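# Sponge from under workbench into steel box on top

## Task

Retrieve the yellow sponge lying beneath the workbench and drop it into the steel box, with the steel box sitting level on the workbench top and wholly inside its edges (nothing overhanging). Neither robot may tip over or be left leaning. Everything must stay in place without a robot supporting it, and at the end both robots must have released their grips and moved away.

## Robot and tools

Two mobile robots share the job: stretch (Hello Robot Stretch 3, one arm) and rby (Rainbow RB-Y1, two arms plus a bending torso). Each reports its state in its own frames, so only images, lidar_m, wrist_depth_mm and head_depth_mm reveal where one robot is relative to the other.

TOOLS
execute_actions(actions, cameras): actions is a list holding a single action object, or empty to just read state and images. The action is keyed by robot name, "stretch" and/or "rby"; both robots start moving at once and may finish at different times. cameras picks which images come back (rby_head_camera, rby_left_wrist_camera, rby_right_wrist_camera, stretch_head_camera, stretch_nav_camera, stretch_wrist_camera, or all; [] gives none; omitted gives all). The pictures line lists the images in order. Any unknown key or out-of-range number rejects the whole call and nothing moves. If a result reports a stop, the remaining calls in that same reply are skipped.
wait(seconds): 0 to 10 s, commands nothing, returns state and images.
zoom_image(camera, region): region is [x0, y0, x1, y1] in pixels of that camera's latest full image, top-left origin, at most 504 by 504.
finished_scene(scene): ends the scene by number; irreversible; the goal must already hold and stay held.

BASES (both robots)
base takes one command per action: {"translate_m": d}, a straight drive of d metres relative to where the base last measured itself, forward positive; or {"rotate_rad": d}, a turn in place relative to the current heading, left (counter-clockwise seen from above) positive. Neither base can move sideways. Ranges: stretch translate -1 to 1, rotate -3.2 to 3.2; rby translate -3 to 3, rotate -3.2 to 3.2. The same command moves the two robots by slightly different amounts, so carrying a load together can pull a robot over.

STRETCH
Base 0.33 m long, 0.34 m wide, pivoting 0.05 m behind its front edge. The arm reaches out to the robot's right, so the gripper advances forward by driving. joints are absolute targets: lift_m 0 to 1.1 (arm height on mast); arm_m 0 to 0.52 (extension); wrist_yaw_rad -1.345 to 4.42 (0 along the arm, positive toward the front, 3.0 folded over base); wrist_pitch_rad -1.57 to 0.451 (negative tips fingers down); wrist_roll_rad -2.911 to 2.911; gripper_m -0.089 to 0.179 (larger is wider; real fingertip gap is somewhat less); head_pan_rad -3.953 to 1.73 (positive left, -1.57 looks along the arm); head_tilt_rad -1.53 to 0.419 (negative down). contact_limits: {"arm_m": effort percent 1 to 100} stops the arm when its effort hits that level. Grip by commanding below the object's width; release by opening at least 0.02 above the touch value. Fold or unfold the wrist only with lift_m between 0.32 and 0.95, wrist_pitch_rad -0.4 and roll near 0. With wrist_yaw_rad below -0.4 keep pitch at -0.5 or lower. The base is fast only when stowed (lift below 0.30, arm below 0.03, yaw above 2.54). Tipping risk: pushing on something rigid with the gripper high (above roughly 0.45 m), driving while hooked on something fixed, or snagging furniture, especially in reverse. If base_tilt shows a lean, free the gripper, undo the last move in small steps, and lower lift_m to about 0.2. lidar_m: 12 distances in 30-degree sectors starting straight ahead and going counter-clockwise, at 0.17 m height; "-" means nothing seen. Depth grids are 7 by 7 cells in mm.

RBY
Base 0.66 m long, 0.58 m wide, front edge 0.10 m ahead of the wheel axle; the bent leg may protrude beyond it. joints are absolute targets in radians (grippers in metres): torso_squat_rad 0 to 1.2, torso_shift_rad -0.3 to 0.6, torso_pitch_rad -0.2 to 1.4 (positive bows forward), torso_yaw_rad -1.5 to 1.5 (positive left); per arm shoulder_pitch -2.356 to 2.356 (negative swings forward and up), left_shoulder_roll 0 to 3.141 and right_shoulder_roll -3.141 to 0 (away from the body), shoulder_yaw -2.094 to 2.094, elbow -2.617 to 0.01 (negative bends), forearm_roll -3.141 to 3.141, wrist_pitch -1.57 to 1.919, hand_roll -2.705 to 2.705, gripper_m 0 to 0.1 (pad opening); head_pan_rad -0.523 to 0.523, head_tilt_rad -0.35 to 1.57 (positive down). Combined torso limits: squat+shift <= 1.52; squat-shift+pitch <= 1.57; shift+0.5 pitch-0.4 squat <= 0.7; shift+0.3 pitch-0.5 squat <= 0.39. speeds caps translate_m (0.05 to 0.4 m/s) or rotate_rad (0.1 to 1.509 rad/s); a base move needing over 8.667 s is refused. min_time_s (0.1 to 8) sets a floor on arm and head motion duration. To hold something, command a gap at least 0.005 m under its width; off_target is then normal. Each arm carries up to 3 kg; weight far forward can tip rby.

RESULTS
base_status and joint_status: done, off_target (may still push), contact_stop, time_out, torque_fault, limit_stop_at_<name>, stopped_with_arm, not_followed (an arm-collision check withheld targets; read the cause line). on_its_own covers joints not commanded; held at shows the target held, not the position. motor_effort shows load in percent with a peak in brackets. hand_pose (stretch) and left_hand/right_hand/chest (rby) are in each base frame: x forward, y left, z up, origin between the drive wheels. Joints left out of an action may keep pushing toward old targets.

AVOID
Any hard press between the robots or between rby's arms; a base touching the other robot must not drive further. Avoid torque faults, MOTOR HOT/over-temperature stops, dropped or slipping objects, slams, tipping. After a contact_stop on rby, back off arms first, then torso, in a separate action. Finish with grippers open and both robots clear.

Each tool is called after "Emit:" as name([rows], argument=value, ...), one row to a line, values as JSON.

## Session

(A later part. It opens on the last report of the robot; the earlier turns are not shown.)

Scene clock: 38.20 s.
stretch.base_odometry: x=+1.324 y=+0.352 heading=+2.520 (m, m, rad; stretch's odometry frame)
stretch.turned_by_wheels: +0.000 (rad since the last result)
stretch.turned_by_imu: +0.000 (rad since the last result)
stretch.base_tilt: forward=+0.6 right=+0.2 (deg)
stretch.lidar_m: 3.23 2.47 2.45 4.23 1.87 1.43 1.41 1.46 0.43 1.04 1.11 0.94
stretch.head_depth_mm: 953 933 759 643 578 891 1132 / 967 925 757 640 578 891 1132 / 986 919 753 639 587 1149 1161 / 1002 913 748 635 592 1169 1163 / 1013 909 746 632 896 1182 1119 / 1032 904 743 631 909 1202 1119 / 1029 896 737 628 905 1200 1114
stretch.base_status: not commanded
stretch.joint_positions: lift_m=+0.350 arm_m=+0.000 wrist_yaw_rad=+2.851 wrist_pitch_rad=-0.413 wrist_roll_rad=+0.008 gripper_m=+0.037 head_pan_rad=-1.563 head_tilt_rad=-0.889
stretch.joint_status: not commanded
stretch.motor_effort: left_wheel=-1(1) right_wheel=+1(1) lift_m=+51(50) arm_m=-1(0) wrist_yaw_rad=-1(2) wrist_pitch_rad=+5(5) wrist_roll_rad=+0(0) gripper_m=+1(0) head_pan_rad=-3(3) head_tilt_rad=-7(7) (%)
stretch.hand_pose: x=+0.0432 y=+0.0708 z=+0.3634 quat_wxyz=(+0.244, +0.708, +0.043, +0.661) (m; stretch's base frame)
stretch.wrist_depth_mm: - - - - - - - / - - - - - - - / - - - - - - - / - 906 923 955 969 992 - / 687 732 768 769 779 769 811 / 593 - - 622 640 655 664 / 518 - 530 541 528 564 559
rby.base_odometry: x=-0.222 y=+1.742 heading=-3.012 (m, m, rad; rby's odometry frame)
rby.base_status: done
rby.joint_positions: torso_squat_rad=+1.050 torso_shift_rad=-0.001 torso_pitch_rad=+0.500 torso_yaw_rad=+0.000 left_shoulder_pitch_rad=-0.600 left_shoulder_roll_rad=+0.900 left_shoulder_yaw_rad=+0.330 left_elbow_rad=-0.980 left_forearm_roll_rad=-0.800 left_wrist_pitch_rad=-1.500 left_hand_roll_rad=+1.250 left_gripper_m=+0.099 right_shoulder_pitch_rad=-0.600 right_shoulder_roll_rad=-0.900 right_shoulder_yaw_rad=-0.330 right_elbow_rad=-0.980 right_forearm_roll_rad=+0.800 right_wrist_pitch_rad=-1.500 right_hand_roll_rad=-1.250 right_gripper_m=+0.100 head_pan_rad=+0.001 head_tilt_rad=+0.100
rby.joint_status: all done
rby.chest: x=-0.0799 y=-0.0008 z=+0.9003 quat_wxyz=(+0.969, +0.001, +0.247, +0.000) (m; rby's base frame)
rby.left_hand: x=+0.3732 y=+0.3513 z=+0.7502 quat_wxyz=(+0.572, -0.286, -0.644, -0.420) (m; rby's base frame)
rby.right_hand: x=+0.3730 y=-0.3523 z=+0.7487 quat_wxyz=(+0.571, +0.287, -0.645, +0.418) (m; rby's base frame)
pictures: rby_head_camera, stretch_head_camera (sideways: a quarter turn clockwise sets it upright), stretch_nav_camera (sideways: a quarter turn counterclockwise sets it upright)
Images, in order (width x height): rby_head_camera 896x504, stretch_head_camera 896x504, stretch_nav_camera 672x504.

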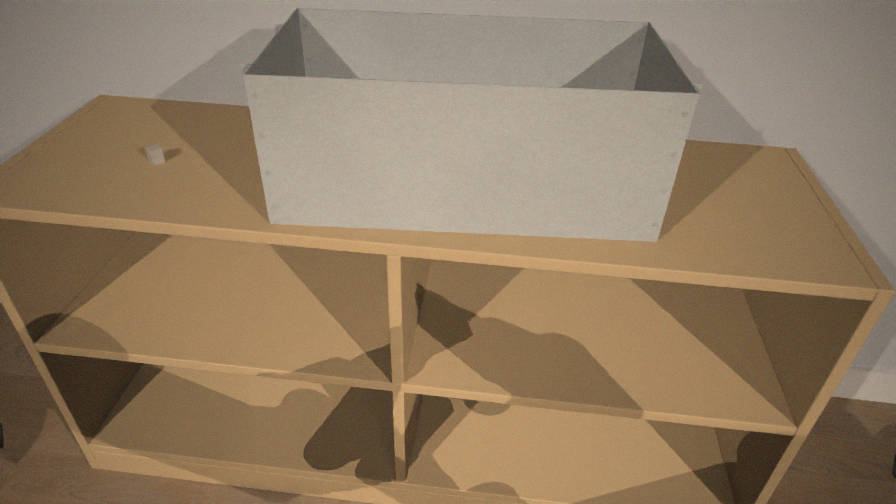

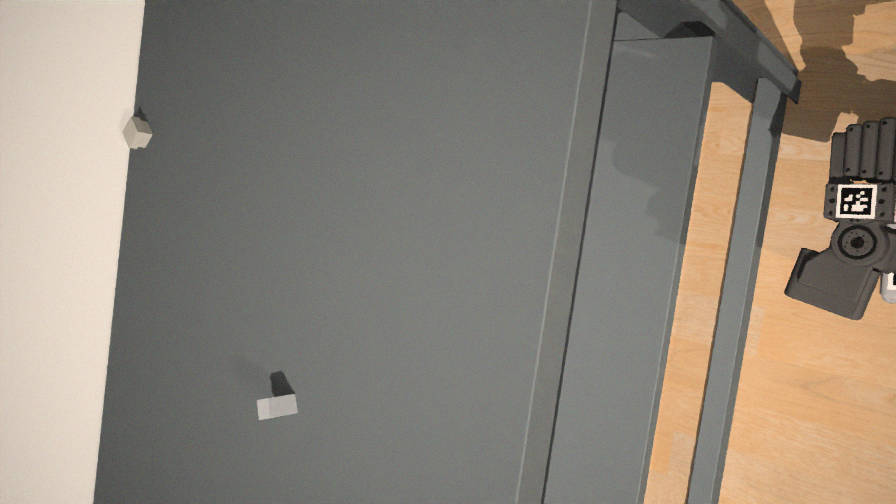

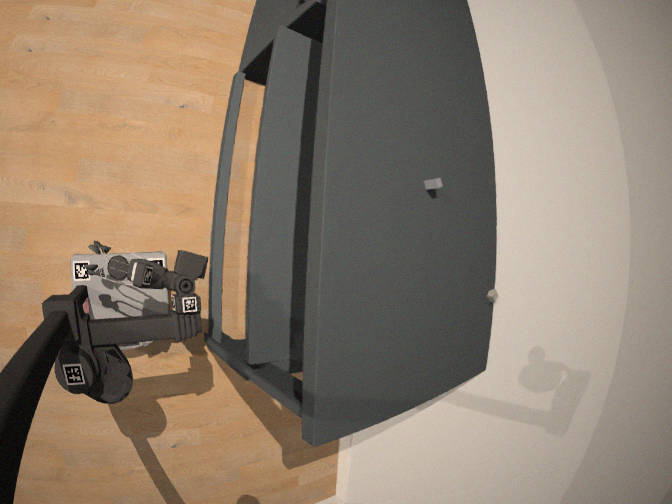

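Emit:
execute_actions([
  {"stretch":{"base":{"rotate_rad":0.3}},"rby":{"base":{"rotate_rad":-0.06}}},
], cameras=[])

Emit:
execute_actions([
  {"stretch":{"base":{"translate_m":0.4}},"rby":{"base":{"translate_m":0.3},"speeds":{"translate_m":0.15}}},
], cameras=[])

Emit:
execute_actions([
  {"stretch":{"base":{"rotate_rad":-0.4},"joints":{"wrist_yaw_rad":1.65,"wrist_pitch_rad":-0.4}}},
], cameras=["rby_head_camera","stretch_nav_camera","rby_left_wrist_camera","rby_right_wrist_camera"])

Scene clock: 40.70 s.
stretch.base_odometry: x=+1.324 y=+0.352 heading=+2.820 (m, m, rad; stretch's odometry frame)
stretch.turned_by_wheels: +0.300 (rad since the last result)
stretch.turned_by_imu: +0.296 (rad since the last result)
stretch.base_tilt: forward=+0.7 right=+0.4 (deg)
stretch.lidar_m: 3.26 2.46 4.76 2.39 1.53 1.41 1.44 0.43 0.72 1.05 0.94 0.99
stretch.head_depth_mm: 959 929 760 643 557 848 1090 / 1001 930 756 641 576 873 1118 / 1044 919 754 638 586 1149 1145 / 1074 916 748 635 913 1196 1160 / 1102 909 746 632 949 1223 1121 / 1136 906 742 646 980 1245 1118 / 1143 899 739 670 1296 1246 1113
stretch.base_status: done
stretch.joint_positions: lift_m=+0.350 arm_m=+0.000 wrist_yaw_rad=+2.851 wrist_pitch_rad=-0.413 wrist_roll_rad=+0.008 gripper_m=+0.037 head_pan_rad=-1.563 head_tilt_rad=-0.889
stretch.joint_status: not commanded
stretch.motor_effort: left_wheel=-1(5) right_wheel=+1(4) lift_m=+50(50) arm_m=-1(0) wrist_yaw_rad=+0(1) wrist_pitch_rad=+5(5) wrist_roll_rad=+0(0) gripper_m=+1(1) head_pan_rad=-3(2) head_tilt_rad=-7(7) (%)
stretch.hand_pose: x=+0.0432 y=+0.0708 z=+0.3634 quat_wxyz=(+0.244, +0.708, +0.043, +0.661) (m; stretch's base frame)
stretch.wrist_depth_mm: - - - - - - - / - - - - - - - / - - - - - - - / - 909 911 956 973 990 999 / 697 738 769 759 788 772 805 / 600 - - 631 655 640 649 / 519 - 532 545 533 555 569
rby.base_odometry: x=-0.222 y=+1.742 heading=-3.072 (m, m, rad; rby's odometry frame)
rby.base_status: done
rby.joint_positions: torso_squat_rad=+1.050 torso_shift_rad=-0.001 torso_pitch_rad=+0.500 torso_yaw_rad=+0.000 left_shoulder_pitch_rad=-0.600 left_shoulder_roll_rad=+0.900 left_shoulder_yaw_rad=+0.330 left_elbow_rad=-0.980 left_forearm_roll_rad=-0.800 left_wrist_pitch_rad=-1.500 left_hand_roll_rad=+1.250 left_gripper_m=+0.099 right_shoulder_pitch_rad=-0.600 right_shoulder_roll_rad=-0.900 right_shoulder_yaw_rad=-0.330 right_elbow_rad=-0.980 right_forearm_roll_rad=+0.800 right_wrist_pitch_rad=-1.500 right_hand_roll_rad=-1.250 right_gripper_m=+0.100 head_pan_rad=+0.001 head_tilt_rad=+0.100
rby.joint_status: not commanded
rby.chest: x=-0.0799 y=-0.0008 z=+0.9003 quat_wxyz=(+0.969, +0.001, +0.247, +0.000) (m; rby's base frame)
rby.left_hand: x=+0.3731 y=+0.3513 z=+0.7502 quat_wxyz=(+0.572, -0.286, -0.644, -0.420) (m; rby's base frame)
rby.right_hand: x=+0.3730 y=-0.3523 z=+0.7487 quat_wxyz=(+0.571, +0.287, -0.645, +0.418) (m; rby's base frame)
pictures: none
No camera images: the call's "cameras" was empty. Leave "cameras" out to get every camera's image.

Scene clock: 45.93 s.
stretch.base_odometry: x=+0.944 y=+0.479 heading=+2.820 (m, m, rad; stretch's odometry frame)
stretch.turned_by_wheels: +0.000 (rad since the last result)
stretch.turned_by_imu: +0.002 (rad since the last result)
stretch.base_tilt: forward=+0.6 right=+0.3 (deg)
stretch.lidar_m: 2.88 2.32 4.64 2.99 1.94 1.77 1.81 0.79 1.19 0.81 0.72 2.86
stretch.head_depth_mm: 1073 931 762 657 963 1251 1132 / 1100 926 758 671 973 1236 1140 / 1137 919 753 1032 1012 1244 1162 / 1172 916 750 1047 1349 1255 1161 / 1159 910 746 1087 1362 1251 1123 / 1156 905 761 1056 1332 1246 1116 / 1147 898 797 1120 1380 1242 1114
stretch.base_status: done
stretch.joint_positions: lift_m=+0.350 arm_m=+0.000 wrist_yaw_rad=+2.851 wrist_pitch_rad=-0.413 wrist_roll_rad=+0.008 gripper_m=+0.037 head_pan_rad=-1.563 head_tilt_rad=-0.889
stretch.joint_status: not commanded
stretch.motor_effort: left_wheel=-1(3) right_wheel=+1(5) lift_m=+50(50) arm_m=-1(1) wrist_yaw_rad=-1(1) wrist_pitch_rad=+5(5) wrist_roll_rad=+0(0) gripper_m=+1(1) head_pan_rad=-2(2) head_tilt_rad=-7(8) (%)
stretch.hand_pose: x=+0.0432 y=+0.0708 z=+0.3634 quat_wxyz=(+0.244, +0.708, +0.043, +0.661) (m; stretch's base frame)
stretch.wrist_depth_mm: - - - - - - - / - - - - - - - / - - - - - - - / - 926 918 981 975 991 - / 675 735 767 751 774 786 811 / 602 - - 604 652 668 632 / 515 - 537 545 521 558 567
rby.base_odometry: x=-0.521 y=+1.721 heading=-3.073 (m, m, rad; rby's odometry frame)
rby.base_status: done
rby.joint_positions: torso_squat_rad=+1.050 torso_shift_rad=-0.001 torso_pitch_rad=+0.500 torso_yaw_rad=+0.000 left_shoulder_pitch_rad=-0.600 left_shoulder_roll_rad=+0.900 left_shoulder_yaw_rad=+0.330 left_elbow_rad=-0.980 left_forearm_roll_rad=-0.800 left_wrist_pitch_rad=-1.500 left_hand_roll_rad=+1.250 left_gripper_m=+0.099 right_shoulder_pitch_rad=-0.600 right_shoulder_roll_rad=-0.900 right_shoulder_yaw_rad=-0.330 right_elbow_rad=-0.980 right_forearm_roll_rad=+0.800 right_wrist_pitch_rad=-1.500 right_hand_roll_rad=-1.250 right_gripper_m=+0.100 head_pan_rad=+0.001 head_tilt_rad=+0.100
rby.joint_status: not commanded
rby.chest: x=-0.0799 y=-0.0008 z=+0.9003 quat_wxyz=(+0.969, +0.001, +0.247, +0.000) (m; rby's base frame)
rby.left_hand: x=+0.3731 y=+0.3513 z=+0.7502 quat_wxyz=(+0.572, -0.286, -0.644, -0.420) (m; rby's base frame)
rby.right_hand: x=+0.3731 y=-0.3523 z=+0.7487 quat_wxyz=(+0.571, +0.287, -0.645, +0.418) (m; rby's base frame)
pictures: none
No camera images: the call's "cameras" was empty. Leave "cameras" out to get every camera's image.

Scene clock: 47.53 s.
stretch.base_odometry: x=+0.944 y=+0.479 heading=+2.420 (m, m, rad; stretch's odometry frame)
stretch.turned_by_wheels: -0.400 (rad since the last result)
stretch.turned_by_imu: -0.394 (rad since the last result)
stretch.base_tilt: forward=+0.5 right=+0.2 (deg)
stretch.lidar_m: 2.86 2.49 2.31 4.62 2.57 1.85 1.77 0.79 0.91 1.19 0.72 0.75
stretch.head_depth_mm: 1089 931 760 689 999 1256 1133 / 1094 925 757 685 1013 1260 1140 / 1093 920 754 684 1010 1251 1164 / 1089 914 749 685 1009 1251 1155 / 1088 907 746 1022 1003 1247 1146 / 1094 906 742 1020 1335 1244 1117 / 1101 899 736 1015 1330 1242 1115
stretch.base_status: done
stretch.joint_positions: lift_m=+0.350 arm_m=+0.000 wrist_yaw_rad=+1.653 wrist_pitch_rad=-0.413 wrist_roll_rad=+0.008 gripper_m=+0.037 head_pan_rad=-1.563 head_tilt_rad=-0.889
stretch.joint_status: all done
stretch.motor_effort: left_wheel=+1(5) right_wheel=-2(5) lift_m=+51(50) arm_m=+0(1) wrist_yaw_rad=-3(3) wrist_pitch_rad=+5(4) wrist_roll_rad=+0(0) gripper_m=+0(0) head_pan_rad=-2(3) head_tilt_rad=-6(7) (%)
stretch.hand_pose: x=+0.2029 y=-0.1265 z=+0.3634 quat_wxyz=(+0.575, +0.609, -0.364, +0.408) (m; stretch's base frame)
stretch.wrist_depth_mm: - - - - - 904 567 / - - - - - 857 554 / - - - - - 853 548 / 864 874 921 927 978 838 538 / 709 736 749 745 787 757 532 / 600 618 - 621 652 640 565 / 524 525 553 545 532 553 539
rby.base_odometry: x=-0.521 y=+1.721 heading=-3.073 (m, m, rad; rby's odometry frame)
rby.base_status: not commanded
rby.joint_positions: torso_squat_rad=+1.050 torso_shift_rad=-0.001 torso_pitch_rad=+0.500 torso_yaw_rad=+0.000 left_shoulder_pitch_rad=-0.600 left_shoulder_roll_rad=+0.900 left_shoulder_yaw_rad=+0.330 left_elbow_rad=-0.980 left_forearm_roll_rad=-0.800 left_wrist_pitch_rad=-1.500 left_hand_roll_rad=+1.250 left_gripper_m=+0.099 right_shoulder_pitch_rad=-0.600 right_shoulder_roll_rad=-0.900 right_shoulder_yaw_rad=-0.330 right_elbow_rad=-0.980 right_forearm_roll_rad=+0.800 right_wrist_pitch_rad=-1.500 right_hand_roll_rad=-1.250 right_gripper_m=+0.100 head_pan_rad=+0.001 head_tilt_rad=+0.100
rby.joint_status: not commanded
rby.chest: x=-0.0799 y=-0.0008 z=+0.9003 quat_wxyz=(+0.969, +0.001, +0.247, +0.000) (m; rby's base frame)
rby.left_hand: x=+0.3731 y=+0.3513 z=+0.7502 quat_wxyz=(+0.572, -0.286, -0.644, -0.420) (m; rby's base frame)
rby.right_hand: x=+0.3731 y=-0.3523 z=+0.7487 quat_wxyz=(+0.571, +0.287, -0.645, +0.418) (m; rby's base frame)
pictures: rby_head_camera, rby_left_wrist_camera, rby_right_wrist_camera, stretch_nav_camera (sideways: a quarter turn counterclockwise sets it upright)
Images, in order (width x height): rby_head_camera 896x504, rby_left_wrist_camera 644x364, rby_right_wrist_camera 644x364, stretch_nav_camera 672x504.

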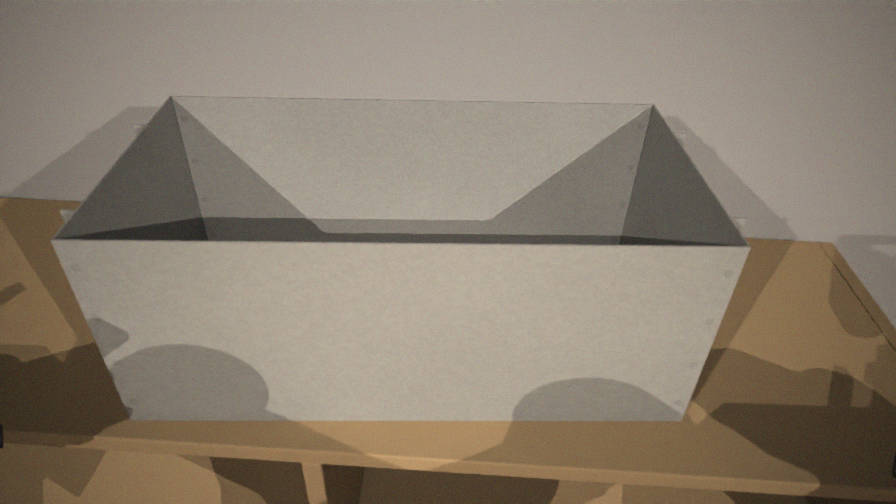

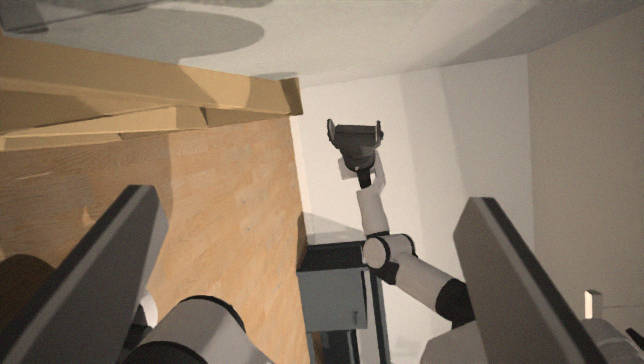

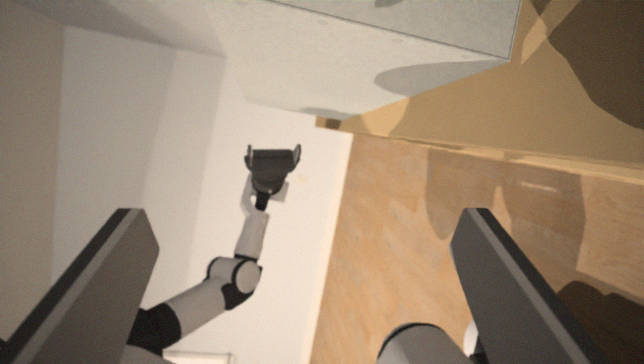

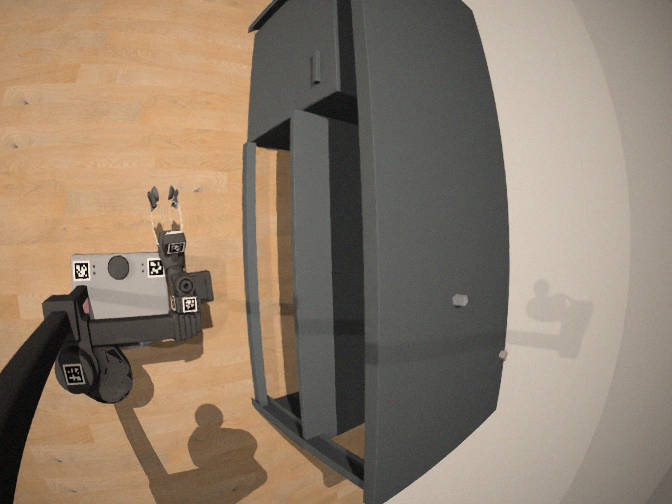

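Emit:
execute_actions([
  {"stretch":{"joints":{"lift_m":0.10,"wrist_pitch_rad":0,"wrist_yaw_rad":1.65}},"rby":{"base":{"rotate_rad":-0.2}}},
], cameras=[])

Emit:
execute_actions([
  {"stretch":{"joints":{"wrist_yaw_rad":0.0}},"rby":{"base":{"translate_m":-0.2}}},
], cameras=[])

Emit:
execute_actions([
  {"stretch":{"joints":{"wrist_pitch_rad":-0.3,"gripper_m":0.15}},"rby":{"base":{"rotate_rad":0.2}}},
], cameras=[])

Emit:
execute_actions([
  {"stretch":{"base":{"translate_m":-0.25}},"rby":{"base":{"translate_m":0.35},"speeds":{"translate_m":0.12}}},
], cameras=["rby_head_camera","stretch_wrist_camera","rby_left_wrist_camera","rby_right_wrist_camera"])

Scene clock: 51.60 s.
stretch.base_odometry: x=+0.944 y=+0.479 heading=+2.420 (m, m, rad; stretch's odometry frame)
stretch.turned_by_wheels: +0.000 (rad since the last result)
stretch.turned_by_imu: +0.001 (rad since the last result)
stretch.base_tilt: forward=+0.6 right=+0.4 (deg)
stretch.lidar_m: 2.86 2.54 2.39 4.63 2.57 1.84 1.76 0.79 0.91 1.19 0.72 0.75
stretch.head_depth_mm: 1089 930 761 689 1000 1261 1136 / 1098 928 756 685 1014 1257 1130 / 1094 920 754 681 1010 1248 1135 / 1083 912 749 686 1007 1248 1155 / 1089 907 747 1026 1004 1248 1128 / 1094 903 741 1020 1334 1247 1115 / 1100 896 738 1016 1333 1244 1116
stretch.base_status: not commanded
stretch.joint_positions: lift_m=+0.100 arm_m=+0.000 wrist_yaw_rad=+1.653 wrist_pitch_rad=-0.023 wrist_roll_rad=+0.008 gripper_m=+0.037 head_pan_rad=-1.563 head_tilt_rad=-0.889
stretch.joint_status: all done
stretch.motor_effort: left_wheel=+1(1) right_wheel=-2(2) lift_m=+31(44) arm_m=-1(0) wrist_yaw_rad=-3(2) wrist_pitch_rad=+8(8) wrist_roll_rad=+0(0) gripper_m=+0(0) head_pan_rad=-2(3) head_tilt_rad=-7(8) (%)
stretch.hand_pose: x=+0.2334 y=-0.1239 z=+0.2090 quat_wxyz=(+0.484, +0.527, -0.474, +0.513) (m; stretch's base frame)
stretch.wrist_depth_mm: - - - - - 910 563 / - - - - - 881 547 / - - - - - 873 545 / - - - - - 837 543 / 790 843 926 872 935 764 545 / 569 579 - 595 648 636 530 / 439 440 447 458 440 473 480
rby.base_odometry: x=-0.522 y=+1.721 heading=+3.011 (m, m, rad; rby's odometry frame)
rby.base_status: done
rby.joint_positions: torso_squat_rad=+1.050 torso_shift_rad=-0.001 torso_pitch_rad=+0.500 torso_yaw_rad=+0.000 left_shoulder_pitch_rad=-0.600 left_shoulder_roll_rad=+0.900 left_shoulder_yaw_rad=+0.330 left_elbow_rad=-0.980 left_forearm_roll_rad=-0.800 left_wrist_pitch_rad=-1.500 left_hand_roll_rad=+1.250 left_gripper_m=+0.099 right_shoulder_pitch_rad=-0.600 right_shoulder_roll_rad=-0.900 right_shoulder_yaw_rad=-0.330 right_elbow_rad=-0.980 right_forearm_roll_rad=+0.800 right_wrist_pitch_rad=-1.500 right_hand_roll_rad=-1.250 right_gripper_m=+0.100 head_pan_rad=+0.001 head_tilt_rad=+0.100
rby.joint_status: not commanded
rby.chest: x=-0.0799 y=-0.0008 z=+0.9003 quat_wxyz=(+0.969, +0.001, +0.247, +0.000) (m; rby's base frame)
rby.left_hand: x=+0.3731 y=+0.3513 z=+0.7502 quat_wxyz=(+0.572, -0.286, -0.644, -0.420) (m; rby's base frame)
rby.right_hand: x=+0.3731 y=-0.3523 z=+0.7487 quat_wxyz=(+0.571, +0.287, -0.645, +0.418) (m; rby's base frame)
pictures: none
No camera images: the call's "cameras" was empty. Leave "cameras" out to get every camera's image.

Scene clock: 53.50 s.
stretch.base_odometry: x=+0.944 y=+0.479 heading=+2.420 (m, m, rad; stretch's odometry frame)
stretch.turned_by_wheels: +0.000 (rad since the last result)
stretch.turned_by_imu: +0.000 (rad since the last result)
stretch.base_tilt: forward=+0.7 right=+0.3 (deg)
stretch.lidar_m: 2.86 2.47 2.29 4.63 2.58 1.85 1.77 0.79 0.91 1.19 0.72 0.75
stretch.head_depth_mm: 1088 931 762 689 997 1260 1134 / 1091 927 756 686 1016 1259 1132 / 1094 919 753 683 1011 1253 1137 / 1086 913 749 686 1005 1245 1152 / 1089 906 745 1024 1001 1254 1120 / 1095 903 741 1020 1335 1252 1115 / 1099 897 738 1018 1333 1244 1111
stretch.base_status: not commanded
stretch.joint_positions: lift_m=+0.100 arm_m=+0.000 wrist_yaw_rad=+0.003 wrist_pitch_rad=-0.023 wrist_roll_rad=+0.008 gripper_m=+0.037 head_pan_rad=-1.563 head_tilt_rad=-0.889
stretch.joint_status: all done
stretch.motor_effort: left_wheel=+1(1) right_wheel=-2(2) lift_m=+32(32) arm_m=+0(1) wrist_yaw_rad=-3(4) wrist_pitch_rad=+8(8) wrist_roll_rad=+0(1) gripper_m=+0(0) head_pan_rad=-2(3) head_tilt_rad=-7(7) (%)
stretch.hand_pose: x=-0.0207 y=-0.4004 z=+0.2090 quat_wxyz=(+0.705, +0.009, -0.709, -0.008) (m; stretch's base frame)
stretch.wrist_depth_mm: 514 499 468 455 438 420 413 / 665 951 927 938 941 851 730 / 698 966 957 952 967 971 797 / 696 985 992 987 - - 787 / 690 836 927 907 945 966 769 / 576 577 - 613 648 628 649 / 436 440 452 463 451 479 481
rby.base_odometry: x=-0.323 y=+1.695 heading=+3.010 (m, m, rad; rby's odometry frame)
rby.base_status: done
rby.joint_positions: torso_squat_rad=+1.050 torso_shift_rad=-0.001 torso_pitch_rad=+0.500 torso_yaw_rad=+0.000 left_shoulder_pitch_rad=-0.600 left_shoulder_roll_rad=+0.900 left_shoulder_yaw_rad=+0.330 left_elbow_rad=-0.980 left_forearm_roll_rad=-0.800 left_wrist_pitch_rad=-1.500 left_hand_roll_rad=+1.250 left_gripper_m=+0.099 right_shoulder_pitch_rad=-0.600 right_shoulder_roll_rad=-0.900 right_shoulder_yaw_rad=-0.330 right_elbow_rad=-0.980 right_forearm_roll_rad=+0.800 right_wrist_pitch_rad=-1.500 right_hand_roll_rad=-1.250 right_gripper_m=+0.100 head_pan_rad=+0.001 head_tilt_rad=+0.100
rby.joint_status: not commanded
rby.chest: x=-0.0800 y=-0.0008 z=+0.9003 quat_wxyz=(+0.969, +0.001, +0.247, +0.000) (m; rby's base frame)
rby.left_hand: x=+0.3731 y=+0.3513 z=+0.7503 quat_wxyz=(+0.572, -0.286, -0.644, -0.420) (m; rby's base frame)
rby.right_hand: x=+0.3730 y=-0.3523 z=+0.7488 quat_wxyz=(+0.571, +0.287, -0.645, +0.418) (m; rby's base frame)
pictures: none
No camera images: the call's "cameras" was empty. Leave "cameras" out to get every camera's image.

Scene clock: 55.10 s.
stretch.base_odometry: x=+0.944 y=+0.479 heading=+2.420 (m, m, rad; stretch's odometry frame)
stretch.turned_by_wheels: +0.000 (rad since the last result)
stretch.turned_by_imu: +0.000 (rad since the last result)
stretch.base_tilt: forward=+0.5 right=+0.4 (deg)
stretch.lidar_m: 2.86 2.45 2.22 4.64 2.57 1.85 1.77 0.79 0.91 1.19 0.72 0.75
stretch.head_depth_mm: 1090 930 760 690 1003 1256 1131 / 1091 927 758 687 1014 1251 1132 / 1092 921 753 683 1012 1253 1137 / 1087 915 752 686 1007 1246 1161 / 1088 909 746 1022 1004 1253 1122 / 1095 904 742 1021 1335 1248 1117 / 1101 896 739 1015 1334 1240 1112
stretch.base_status: not commanded
stretch.joint_positions: lift_m=+0.100 arm_m=+0.000 wrist_yaw_rad=+0.003 wrist_pitch_rad=-0.313 wrist_roll_rad=+0.008 gripper_m=+0.150 head_pan_rad=-1.563 head_tilt_rad=-0.889
stretch.joint_status: all done
stretch.motor_effort: left_wheel=+1(1) right_wheel=-2(2) lift_m=+32(32) arm_m=+0(1) wrist_yaw_rad=-4(3) wrist_pitch_rad=+5(7) wrist_roll_rad=+0(0) gripper_m=+1(100) head_pan_rad=-2(3) head_tilt_rad=-7(7) (%)
stretch.hand_pose: x=-0.0209 y=-0.3811 z=+0.1371 quat_wxyz=(+0.696, +0.111, -0.701, -0.110) (m; stretch's base frame)
stretch.wrist_depth_mm: 672 878 898 881 909 906 790 / 681 932 910 972 930 970 786 / 670 748 809 803 871 878 788 / 524 541 554 574 579 602 621 / 333 339 332 342 351 419 361 / 335 328 337 340 347 - 353 / 275 285 285 293 295 293 313
rby.base_odometry: x=-0.323 y=+1.695 heading=-3.074 (m, m, rad; rby's odometry frame)
rby.base_status: done
rby.joint_positions: torso_squat_rad=+1.050 torso_shift_rad=-0.001 torso_pitch_rad=+0.500 torso_yaw_rad=+0.000 left_shoulder_pitch_rad=-0.600 left_shoulder_roll_rad=+0.900 left_shoulder_yaw_rad=+0.330 left_elbow_rad=-0.980 left_forearm_roll_rad=-0.800 left_wrist_pitch_rad=-1.500 left_hand_roll_rad=+1.250 left_gripper_m=+0.099 right_shoulder_pitch_rad=-0.600 right_shoulder_roll_rad=-0.900 right_shoulder_yaw_rad=-0.330 right_elbow_rad=-0.980 right_forearm_roll_rad=+0.800 right_wrist_pitch_rad=-1.500 right_hand_roll_rad=-1.250 right_gripper_m=+0.100 head_pan_rad=+0.001 head_tilt_rad=+0.100
rby.joint_status: not commanded
rby.chest: x=-0.0800 y=-0.0008 z=+0.9003 quat_wxyz=(+0.969, +0.001, +0.247, +0.000) (m; rby's base frame)
rby.left_hand: x=+0.3731 y=+0.3514 z=+0.7503 quat_wxyz=(+0.572, -0.286, -0.644, -0.420) (m; rby's base frame)
rby.right_hand: x=+0.3730 y=-0.3523 z=+0.7488 quat_wxyz=(+0.571, +0.287, -0.645, +0.418) (m; rby's base frame)
pictures: none
No camera images: the call's "cameras" was empty. Leave "cameras" out to get every camera's image.

Scene clock: 58.80 s.
stretch.base_odometry: x=+1.132 y=+0.314 heading=+2.420 (m, m, rad; stretch's odometry frame)
stretch.turned_by_wheels: +0.000 (rad since the last result)
stretch.turned_by_imu: +0.000 (rad since the last result)
stretch.base_tilt: forward=+0.6 right=+0.4 (deg)
stretch.lidar_m: 3.11 2.63 2.62 4.62 2.22 1.59 1.52 1.60 0.62 1.19 1.05 0.91
stretch.head_depth_mm: 1090 930 761 689 1017 1241 1133 / 1095 926 756 685 1013 1256 1129 / 1093 920 753 683 1009 1252 1137 / 1089 915 748 1027 1005 1250 1155 / 1092 908 746 1023 1001 1252 1117 / 1098 903 743 1019 1343 1246 1117 / 1101 893 737 1017 1330 1238 1115
stretch.base_status: done
stretch.joint_positions: lift_m=+0.100 arm_m=+0.000 wrist_yaw_rad=+0.002 wrist_pitch_rad=-0.314 wrist_roll_rad=+0.008 gripper_m=+0.150 head_pan_rad=-1.563 head_tilt_rad=-0.889
stretch.joint_status: not commanded
stretch.motor_effort: left_wheel=+2(3) right_wheel=-2(6) lift_m=+32(31) arm_m=-1(1) wrist_yaw_rad=-2(2) wrist_pitch_rad=+5(5) wrist_roll_rad=+0(0) gripper_m=+1(1) head_pan_rad=-3(2) head_tilt_rad=-7(7) (%)
stretch.hand_pose: x=-0.0210 y=-0.3811 z=+0.1371 quat_wxyz=(+0.696, +0.111, -0.701, -0.110) (m; stretch's base frame)
stretch.wrist_depth_mm: 882 890 892 891 885 694 473 / 937 940 927 947 918 708 470 / 716 760 774 831 840 690 470 / 521 546 549 562 577 594 475 / 332 340 338 342 352 418 366 / 338 326 342 344 342 - 353 / 272 284 288 292 299 290 316
rby.base_odometry: x=-0.672 y=+1.671 heading=-3.073 (m, m, rad; rby's odometry frame)
rby.base_status: done
rby.joint_positions: torso_squat_rad=+1.050 torso_shift_rad=-0.001 torso_pitch_rad=+0.500 torso_yaw_rad=+0.000 left_shoulder_pitch_rad=-0.600 left_shoulder_roll_rad=+0.900 left_shoulder_yaw_rad=+0.330 left_elbow_rad=-0.980 left_forearm_roll_rad=-0.800 left_wrist_pitch_rad=-1.500 left_hand_roll_rad=+1.250 left_gripper_m=+0.099 right_shoulder_pitch_rad=-0.600 right_shoulder_roll_rad=-0.900 right_shoulder_yaw_rad=-0.330 right_elbow_rad=-0.980 right_forearm_roll_rad=+0.800 right_wrist_pitch_rad=-1.500 right_hand_roll_rad=-1.250 right_gripper_m=+0.100 head_pan_rad=+0.001 head_tilt_rad=+0.100
rby.joint_status: not commanded
rby.chest: x=-0.0799 y=-0.0008 z=+0.9003 quat_wxyz=(+0.969, +0.001, +0.247, +0.000) (m; rby's base frame)
rby.left_hand: x=+0.3731 y=+0.3514 z=+0.7502 quat_wxyz=(+0.572, -0.286, -0.644, -0.420) (m; rby's base frame)
rby.right_hand: x=+0.3730 y=-0.3523 z=+0.7487 quat_wxyz=(+0.571, +0.287, -0.645, +0.418) (m; rby's base frame)
pictures: rby_head_camera, rby_left_wrist_camera, rby_right_wrist_camera, stretch_wrist_camera
Images, in order (width x height): rby_head_camera 896x504, rby_left_wrist_camera 644x364, rby_right_wrist_camera 644x364, stretch_wrist_camera 644x364.

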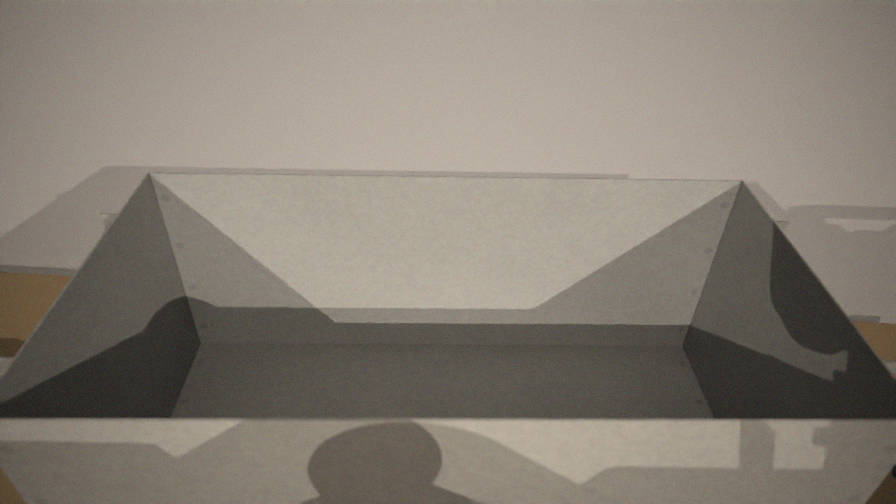

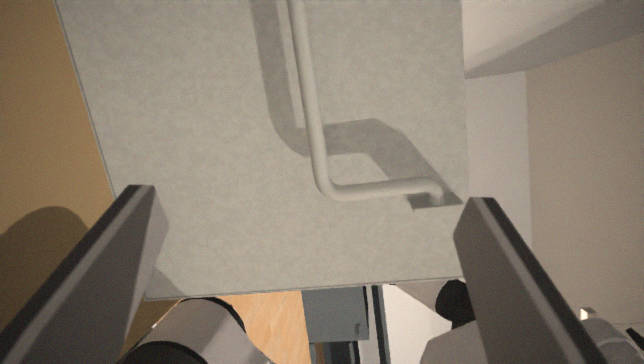

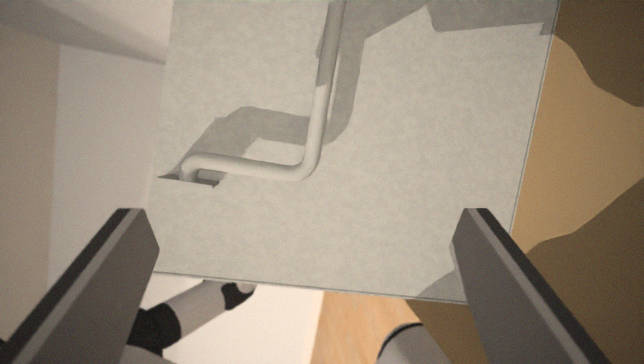

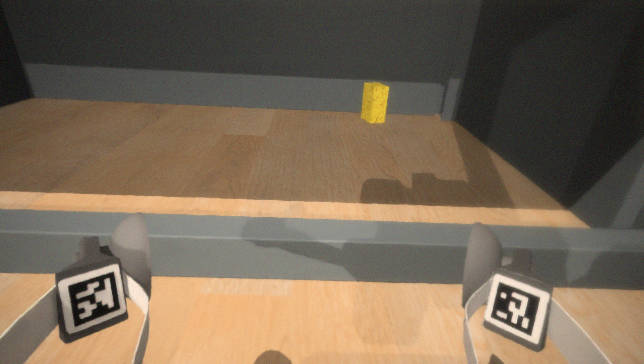

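Emit:
execute_actions([
  {"stretch":{"base":{"rotate_rad":0.6},"joints":{"wrist_pitch_rad":0}},"rby":{"base":{"translate_m":0.08},"speeds":{"translate_m":0.08}}},
], cameras=["rby_left_wrist_camera","rby_right_wrist_camera"])

Emit:
execute_actions([
  {"stretch":{"base":{"translate_m":-0.27}}},
], cameras=["stretch_nav_camera"])

Scene clock: 61.77 s.
stretch.base_odometry: x=+1.132 y=+0.314 heading=+3.020 (m, m, rad; stretch's odometry frame)
stretch.turned_by_wheels: +0.600 (rad since the last result)
stretch.turned_by_imu: +0.592 (rad since the last result)
stretch.base_tilt: forward=+0.6 right=+0.2 (deg)
stretch.lidar_m: 2.68 4.70 4.63 2.08 1.56 1.52 1.64 0.62 1.19 0.98 0.91 3.10
stretch.head_depth_mm: 1117 931 761 659 959 1250 1136 / 1156 923 757 690 995 1232 1125 / 1180 920 753 1056 1351 1254 1135 / 1171 914 767 1093 1400 1254 1153 / 1162 906 805 1140 1388 1251 1119 / 1157 903 1121 1356 1410 1250 1116 / 1146 899 1127 1511 1407 1241 1114
stretch.base_status: done
stretch.joint_positions: lift_m=+0.100 arm_m=+0.000 wrist_yaw_rad=+0.002 wrist_pitch_rad=-0.023 wrist_roll_rad=+0.008 gripper_m=+0.150 head_pan_rad=-1.563 head_tilt_rad=-0.889
stretch.joint_status: all done
stretch.motor_effort: left_wheel=-1(5) right_wheel=+1(5) lift_m=+32(31) arm_m=-1(0) wrist_yaw_rad=-1(1) wrist_pitch_rad=+8(9) wrist_roll_rad=+1(0) gripper_m=+0(1) head_pan_rad=-2(3) head_tilt_rad=-8(7) (%)
stretch.hand_pose: x=-0.0209 y=-0.4004 z=+0.2090 quat_wxyz=(+0.705, +0.009, -0.709, -0.008) (m; stretch's base frame)
stretch.wrist_depth_mm: 717 547 481 457 439 422 409 / 741 633 768 969 902 830 767 / 771 650 809 - - 876 775 / 811 672 850 - - 895 775 / 748 664 817 921 940 912 801 / 593 534 518 604 613 - 659 / 417 436 448 408 443 451 483
rby.base_odometry: x=-0.752 y=+1.666 heading=-3.073 (m, m, rad; rby's odometry frame)
rby.base_status: done
rby.joint_positions: torso_squat_rad=+1.050 torso_shift_rad=-0.001 torso_pitch_rad=+0.500 torso_yaw_rad=+0.000 left_shoulder_pitch_rad=-0.600 left_shoulder_roll_rad=+0.900 left_shoulder_yaw_rad=+0.330 left_elbow_rad=-0.980 left_forearm_roll_rad=-0.800 left_wrist_pitch_rad=-1.500 left_hand_roll_rad=+1.250 left_gripper_m=+0.099 right_shoulder_pitch_rad=-0.600 right_shoulder_roll_rad=-0.900 right_shoulder_yaw_rad=-0.330 right_elbow_rad=-0.980 right_forearm_roll_rad=+0.800 right_wrist_pitch_rad=-1.500 right_hand_roll_rad=-1.250 right_gripper_m=+0.100 head_pan_rad=+0.001 head_tilt_rad=+0.100
rby.joint_status: not commanded
rby.chest: x=-0.0799 y=-0.0008 z=+0.9003 quat_wxyz=(+0.969, +0.001, +0.247, +0.000) (m; rby's base frame)
rby.left_hand: x=+0.3731 y=+0.3513 z=+0.7502 quat_wxyz=(+0.572, -0.286, -0.644, -0.420) (m; rby's base frame)
rby.right_hand: x=+0.3731 y=-0.3523 z=+0.7487 quat_wxyz=(+0.571, +0.287, -0.645, +0.418) (m; rby's base frame)
pictures: rby_left_wrist_camera, rby_right_wrist_camera
Images, in order (width x height): rby_left_wrist_camera 644x364, rby_right_wrist_camera 644x364.

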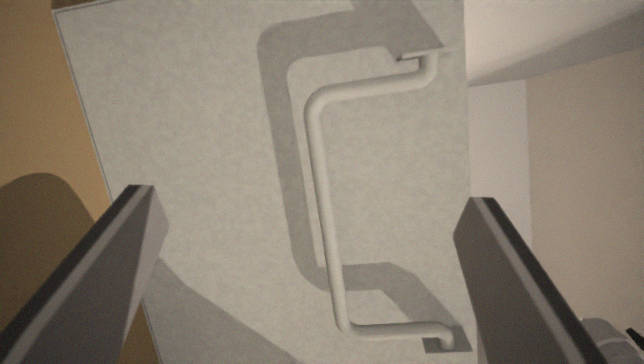

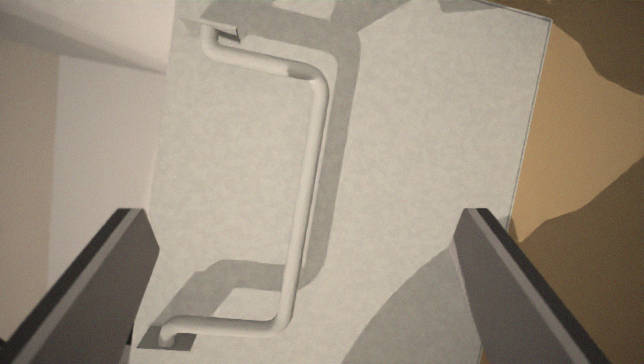

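Scene clock: 65.50 s.
stretch.base_odometry: x=+1.400 y=+0.281 heading=+3.020 (m, m, rad; stretch's odometry frame)
stretch.turned_by_wheels: +0.000 (rad since the last result)
stretch.turned_by_imu: +0.000 (rad since the last result)
stretch.base_tilt: forward=+0.6 right=+0.3 (deg)
stretch.lidar_m: 2.95 4.90 4.28 1.78 1.34 1.31 1.40 0.38 0.88 1.11 1.04 3.34
stretch.head_depth_mm: 1016 929 762 643 558 846 1048 / 1064 925 756 640 581 872 1111 / 1113 924 753 638 920 1189 1131 / 1160 914 750 648 965 1227 1146 / 1163 911 745 676 1004 1248 1116 / 1154 902 741 1043 1361 1244 1117 / 1146 897 757 1125 1395 1243 1107
stretch.base_status: done
stretch.joint_positions: lift_m=+0.100 arm_m=+0.000 wrist_yaw_rad=+0.002 wrist_pitch_rad=-0.023 wrist_roll_rad=+0.008 gripper_m=+0.150 head_pan_rad=-1.563 head_tilt_rad=-0.889
stretch.joint_status: not commanded
stretch.motor_effort: left_wheel=-1(6) right_wheel=+1(2) lift_m=+31(32) arm_m=-1(0) wrist_yaw_rad=-2(2) wrist_pitch_rad=+8(8) wrist_roll_rad=+0(0) gripper_m=+0(1) head_pan_rad=-3(4) head_tilt_rad=-7(8) (%)
stretch.hand_pose: x=-0.0209 y=-0.4004 z=+0.2090 quat_wxyz=(+0.705, +0.009, -0.709, -0.008) (m; stretch's base frame)
stretch.wrist_depth_mm: 528 496 482 455 442 423 402 / 709 846 - 958 823 724 655 / 698 863 - - 877 747 671 / 729 886 - - 859 737 707 / 708 834 849 908 839 757 646 / 484 570 605 601 623 - 628 / 399 362 445 454 461 443 489
rby.base_odometry: x=-0.752 y=+1.666 heading=-3.073 (m, m, rad; rby's odometry frame)
rby.base_status: not commanded
rby.joint_positions: torso_squat_rad=+1.050 torso_shift_rad=-0.001 torso_pitch_rad=+0.500 torso_yaw_rad=+0.000 left_shoulder_pitch_rad=-0.600 left_shoulder_roll_rad=+0.900 left_shoulder_yaw_rad=+0.330 left_elbow_rad=-0.980 left_forearm_roll_rad=-0.800 left_wrist_pitch_rad=-1.500 left_hand_roll_rad=+1.250 left_gripper_m=+0.099 right_shoulder_pitch_rad=-0.600 right_shoulder_roll_rad=-0.900 right_shoulder_yaw_rad=-0.330 right_elbow_rad=-0.980 right_forearm_roll_rad=+0.800 right_wrist_pitch_rad=-1.500 right_hand_roll_rad=-1.250 right_gripper_m=+0.100 head_pan_rad=+0.001 head_tilt_rad=+0.100
rby.joint_status: not commanded
rby.chest: x=-0.0799 y=-0.0008 z=+0.9003 quat_wxyz=(+0.969, +0.001, +0.247, +0.000) (m; rby's base frame)
rby.left_hand: x=+0.3731 y=+0.3513 z=+0.7502 quat_wxyz=(+0.572, -0.286, -0.644, -0.420) (m; rby's base frame)
rby.right_hand: x=+0.3731 y=-0.3523 z=+0.7487 quat_wxyz=(+0.571, +0.287, -0.645, +0.418) (m; rby's base frame)
pictures: stretch_nav_camera (sideways: a quarter turn counterclockwise sets it upright)
Images, in order (width x height): stretch_nav_camera 672x504.

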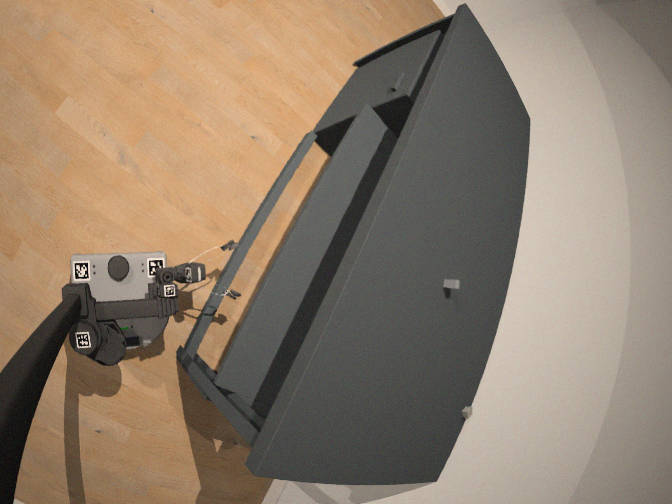

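Emit:
execute_actions([
  {"stretch":{"base":{"rotate_rad":-0.6},"joints":{"wrist_pitch_rad":-0.3}},"rby":{"joints":{"left_shoulder_yaw_rad":0.2,"right_shoulder_yaw_rad":-0.2,"left_elbow_rad":-1.08,"right_elbow_rad":-1.08},"min_time_s":2}},
], cameras=["rby_left_wrist_camera","rby_right_wrist_camera","stretch_wrist_camera","stretch_nav_camera"])

Scene clock: 68.27 s.
stretch.base_odometry: x=+1.400 y=+0.281 heading=+2.420 (m, m, rad; stretch's odometry frame)
stretch.turned_by_wheels: -0.600 (rad since the last result)
stretch.turned_by_imu: -0.591 (rad since the last result)
stretch.base_tilt: forward=+0.5 right=+0.2 (deg)
stretch.lidar_m: 1.45 2.94 3.04 4.76 1.89 1.36 1.31 1.37 0.38 0.66 1.08 1.04
stretch.head_depth_mm: 978 1127 1273 657 592 1271 1132 / 983 927 757 640 590 1200 1131 / 991 923 752 638 591 1068 1132 / 989 914 749 636 597 1193 1157 / 998 908 745 632 894 1178 1121 / 1002 904 742 630 894 1181 1116 / 1007 899 739 627 889 1178 1112
stretch.base_status: done
stretch.joint_positions: lift_m=+0.100 arm_m=+0.000 wrist_yaw_rad=+0.002 wrist_pitch_rad=-0.314 wrist_roll_rad=+0.008 gripper_m=+0.150 head_pan_rad=-1.563 head_tilt_rad=-0.889
stretch.joint_status: all done
stretch.motor_effort: left_wheel=+1(5) right_wheel=-2(5) lift_m=+31(32) arm_m=+0(0) wrist_yaw_rad=-1(2) wrist_pitch_rad=+5(4) wrist_roll_rad=+0(0) gripper_m=+0(0) head_pan_rad=-3(3) head_tilt_rad=-7(7) (%)
stretch.hand_pose: x=-0.0210 y=-0.3811 z=+0.1370 quat_wxyz=(+0.696, +0.111, -0.701, -0.111) (m; stretch's base frame)
stretch.wrist_depth_mm: 747 741 742 763 552 285 166 / 772 789 789 815 565 285 175 / 744 762 763 790 536 282 183 / 515 526 548 553 508 279 186 / 413 420 420 428 424 222 184 / 345 328 342 351 359 - 146 / 217 226 228 233 235 232 154
rby.base_odometry: x=-0.752 y=+1.666 heading=-3.073 (m, m, rad; rby's odometry frame)
rby.base_status: not commanded
rby.joint_positions: torso_squat_rad=+1.050 torso_shift_rad=-0.001 torso_pitch_rad=+0.500 torso_yaw_rad=+0.000 left_shoulder_pitch_rad=-0.600 left_shoulder_roll_rad=+0.900 left_shoulder_yaw_rad=+0.200 left_elbow_rad=-1.080 left_forearm_roll_rad=-0.800 left_wrist_pitch_rad=-1.500 left_hand_roll_rad=+1.250 left_gripper_m=+0.099 right_shoulder_pitch_rad=-0.600 right_shoulder_roll_rad=-0.900 right_shoulder_yaw_rad=-0.200 right_elbow_rad=-1.080 right_forearm_roll_rad=+0.800 right_wrist_pitch_rad=-1.500 right_hand_roll_rad=-1.250 right_gripper_m=+0.100 head_pan_rad=+0.001 head_tilt_rad=+0.100
rby.joint_status: all done
rby.chest: x=-0.0799 y=-0.0008 z=+0.9003 quat_wxyz=(+0.969, +0.001, +0.247, +0.000) (m; rby's base frame)
rby.left_hand: x=+0.3575 y=+0.3006 z=+0.7344 quat_wxyz=(+0.552, -0.328, -0.603, -0.473) (m; rby's base frame)
rby.right_hand: x=+0.3574 y=-0.3015 z=+0.7331 quat_wxyz=(+0.552, +0.330, -0.604, +0.471) (m; rby's base frame)
pictures: rby_left_wrist_camera, rby_right_wrist_camera, stretch_nav_camera (sideways: a quarter turn counterclockwise sets it upright), stretch_wrist_camera
Images, in order (width x height): rby_left_wrist_camera 644x364, rby_right_wrist_camera 644x364, stretch_nav_camera 672x504, stretch_wrist_camera 644x364.

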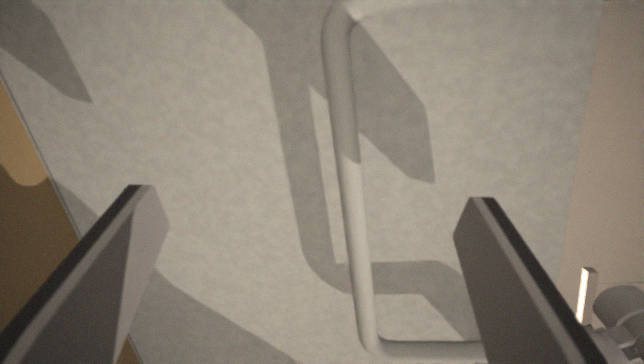

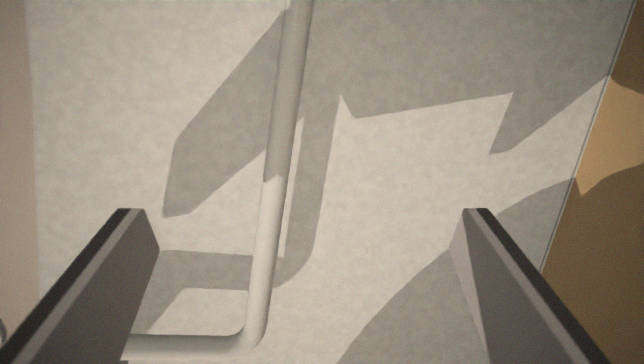

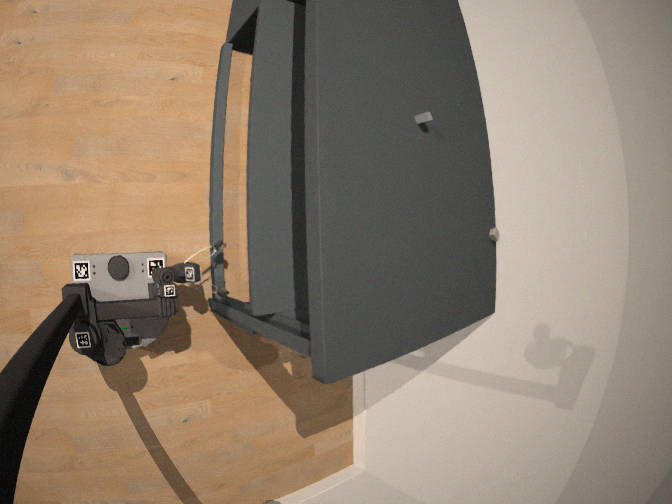

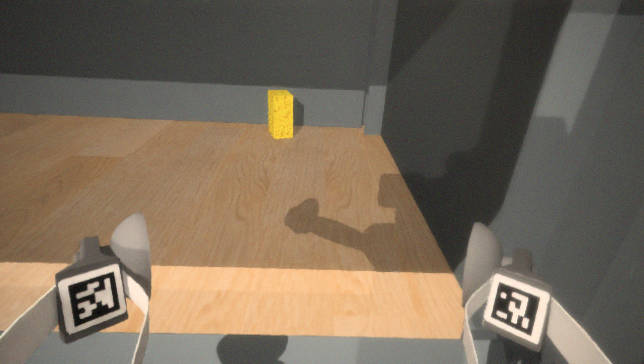

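Emit:
execute_actions([
  {"stretch":{"base":{"translate_m":0.04},"joints":{"gripper_m":0.13}},"rby":{"joints":{"left_shoulder_yaw_rad":0.18,"right_shoulder_yaw_rad":-0.18,"left_elbow_rad":-1.095,"right_elbow_rad":-1.095},"min_time_s":1}},
], cameras=[])

Emit:
execute_actions([
  {"stretch":{"joints":{"arm_m":0.3}},"rby":{"joints":{"left_gripper_m":0,"right_gripper_m":0}}},
], cameras=["rby_left_wrist_camera","rby_right_wrist_camera","stretch_wrist_camera"])

Scene clock: 70.53 s.
stretch.base_odometry: x=+1.370 y=+0.307 heading=+2.420 (m, m, rad; stretch's odometry frame)
stretch.turned_by_wheels: +0.000 (rad since the last result)
stretch.turned_by_imu: +0.000 (rad since the last result)
stretch.base_tilt: forward=+0.6 right=+0.3 (deg)
stretch.lidar_m: 1.45 2.92 2.97 4.76 1.95 1.40 1.34 1.41 0.40 0.81 1.08 1.00
stretch.head_depth_mm: 979 1081 763 643 589 1268 1130 / 983 926 759 640 589 947 1129 / 985 919 754 638 589 1169 1128 / 993 916 750 634 597 1191 1160 / 998 910 746 632 896 1189 1124 / 1006 904 741 629 892 1176 1118 / 1007 898 739 627 890 1178 1116
stretch.base_status: done
stretch.joint_positions: lift_m=+0.100 arm_m=+0.000 wrist_yaw_rad=+0.002 wrist_pitch_rad=-0.314 wrist_roll_rad=+0.008 gripper_m=+0.130 head_pan_rad=-1.563 head_tilt_rad=-0.889
stretch.joint_status: all done
stretch.motor_effort: left_wheel=+1(6) right_wheel=-2(4) lift_m=+32(31) arm_m=+0(0) wrist_yaw_rad=-2(2) wrist_pitch_rad=+5(5) wrist_roll_rad=+0(0) gripper_m=-1(84) head_pan_rad=-3(3) head_tilt_rad=-8(7) (%)
stretch.hand_pose: x=-0.0211 y=-0.3811 z=+0.1370 quat_wxyz=(+0.696, +0.111, -0.701, -0.111) (m; stretch's base frame)
stretch.wrist_depth_mm: 741 750 739 756 694 363 242 / 770 773 804 768 709 360 242 / 711 745 785 752 684 352 240 / 514 529 552 563 548 345 206 / 404 433 420 426 441 338 216 / 337 - 342 348 352 246 229 / 225 221 230 232 299 231 224
rby.base_odometry: x=-0.752 y=+1.666 heading=-3.073 (m, m, rad; rby's odometry frame)
rby.base_status: not commanded
rby.joint_positions: torso_squat_rad=+1.050 torso_shift_rad=-0.001 torso_pitch_rad=+0.500 torso_yaw_rad=+0.000 left_shoulder_pitch_rad=-0.600 left_shoulder_roll_rad=+0.900 left_shoulder_yaw_rad=+0.180 left_elbow_rad=-1.095 left_forearm_roll_rad=-0.800 left_wrist_pitch_rad=-1.500 left_hand_roll_rad=+1.250 left_gripper_m=+0.099 right_shoulder_pitch_rad=-0.600 right_shoulder_roll_rad=-0.900 right_shoulder_yaw_rad=-0.181 right_elbow_rad=-1.094 right_forearm_roll_rad=+0.800 right_wrist_pitch_rad=-1.500 right_hand_roll_rad=-1.250 right_gripper_m=+0.100 head_pan_rad=+0.001 head_tilt_rad=+0.100
rby.joint_status: all done
rby.chest: x=-0.0799 y=-0.0009 z=+0.9003 quat_wxyz=(+0.969, +0.001, +0.247, +0.000) (m; rby's base frame)
rby.left_hand: x=+0.3544 y=+0.2929 z=+0.7319 quat_wxyz=(+0.549, -0.335, -0.597, -0.480) (m; rby's base frame)
rby.right_hand: x=+0.3544 y=-0.2944 z=+0.7308 quat_wxyz=(+0.548, +0.336, -0.598, +0.479) (m; rby's base frame)
pictures: none
No camera images: the call's "cameras" was empty. Leave "cameras" out to get every camera's image.

Scene clock: 73.97 s.
stretch.base_odometry: x=+1.370 y=+0.307 heading=+2.420 (m, m, rad; stretch's odometry frame)
stretch.turned_by_wheels: +0.000 (rad since the last result)
stretch.turned_by_imu: +0.001 (rad since the last result)
stretch.base_tilt: forward=+0.4 right=+0.4 (deg)
stretch.lidar_m: 1.45 2.92 2.97 4.77 1.95 1.40 1.35 1.41 0.40 0.81 1.08 1.00
stretch.head_depth_mm: 975 1080 761 642 591 1268 1134 / 983 926 756 641 589 949 1132 / 987 920 753 638 589 884 1129 / 994 914 750 635 597 1185 1131 / 997 909 744 632 896 1193 1120 / 1002 901 740 629 893 1180 1114 / 1006 896 737 626 889 1181 1117
stretch.base_status: not commanded
stretch.joint_positions: lift_m=+0.100 arm_m=+0.300 wrist_yaw_rad=+0.002 wrist_pitch_rad=-0.314 wrist_roll_rad=+0.008 gripper_m=+0.130 head_pan_rad=-1.563 head_tilt_rad=-0.889
stretch.joint_status: all done
stretch.motor_effort: left_wheel=+1(1) right_wheel=-2(2) lift_m=+31(32) arm_m=+3(5) wrist_yaw_rad=-2(3) wrist_pitch_rad=+5(5) wrist_roll_rad=+0(0) gripper_m=+0(1) head_pan_rad=-2(2) head_tilt_rad=-8(7) (%)
stretch.hand_pose: x=-0.0211 y=-0.6809 z=+0.1369 quat_wxyz=(+0.696, +0.111, -0.701, -0.111) (m; stretch's base frame)
stretch.wrist_depth_mm: 453 451 457 462 468 353 237 / 496 488 489 485 479 349 235 / 515 510 524 513 511 347 233 / 513 524 543 532 516 342 233 / 405 434 419 427 436 331 233 / 336 - 339 343 353 297 230 / 280 275 288 289 297 285 225
rby.base_odometry: x=-0.752 y=+1.666 heading=-3.073 (m, m, rad; rby's odometry frame)
rby.base_status: not commanded
rby.joint_positions: torso_squat_rad=+1.050 torso_shift_rad=-0.003 torso_pitch_rad=+0.495 torso_yaw_rad=+0.000 left_shoulder_pitch_rad=-0.605 left_shoulder_roll_rad=+0.901 left_shoulder_yaw_rad=+0.183 left_elbow_rad=-1.100 left_forearm_roll_rad=-0.796 left_wrist_pitch_rad=-1.502 left_hand_roll_rad=+1.250 left_gripper_m=+0.013 right_shoulder_pitch_rad=-0.606 right_shoulder_roll_rad=-0.901 right_shoulder_yaw_rad=-0.183 right_elbow_rad=-1.099 right_forearm_roll_rad=+0.796 right_wrist_pitch_rad=-1.502 right_hand_roll_rad=-1.250 right_gripper_m=+0.011 head_pan_rad=+0.001 head_tilt_rad=+0.100
rby.joint_status: left_gripper_m off_target (ended at +0.013, target +0.000); right_gripper_m off_target (ended at +0.011, target +0.000)
rby.chest: x=-0.0821 y=-0.0009 z=+0.9009 quat_wxyz=(+0.970, +0.001, +0.245, +0.000) (m; rby's base frame)
rby.left_hand: x=+0.3541 y=+0.2916 z=+0.7397 quat_wxyz=(+0.542, -0.334, -0.602, -0.483) (m; rby's base frame)
rby.right_hand: x=+0.3542 y=-0.2927 z=+0.7386 quat_wxyz=(+0.541, +0.335, -0.603, +0.482) (m; rby's base frame)
pictures: rby_left_wrist_camera, rby_right_wrist_camera, stretch_wrist_camera
Images, in order (width x height): rby_left_wrist_camera 644x364, rby_right_wrist_camera 644x364, stretch_wrist_camera 644x364.

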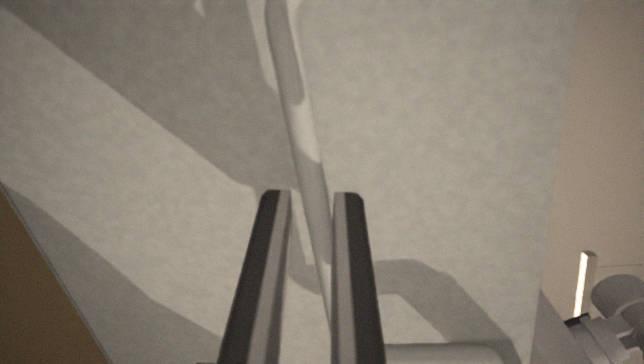

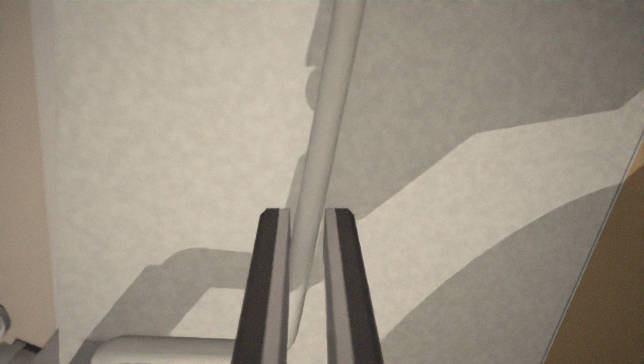

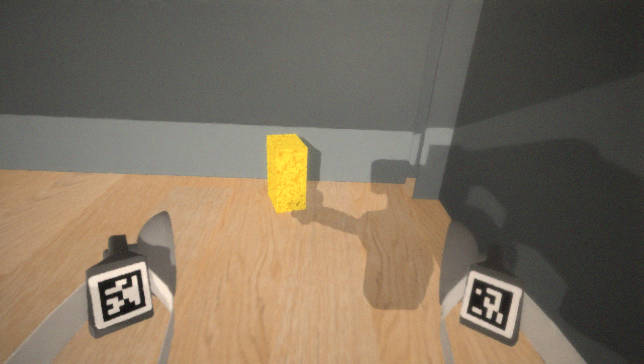

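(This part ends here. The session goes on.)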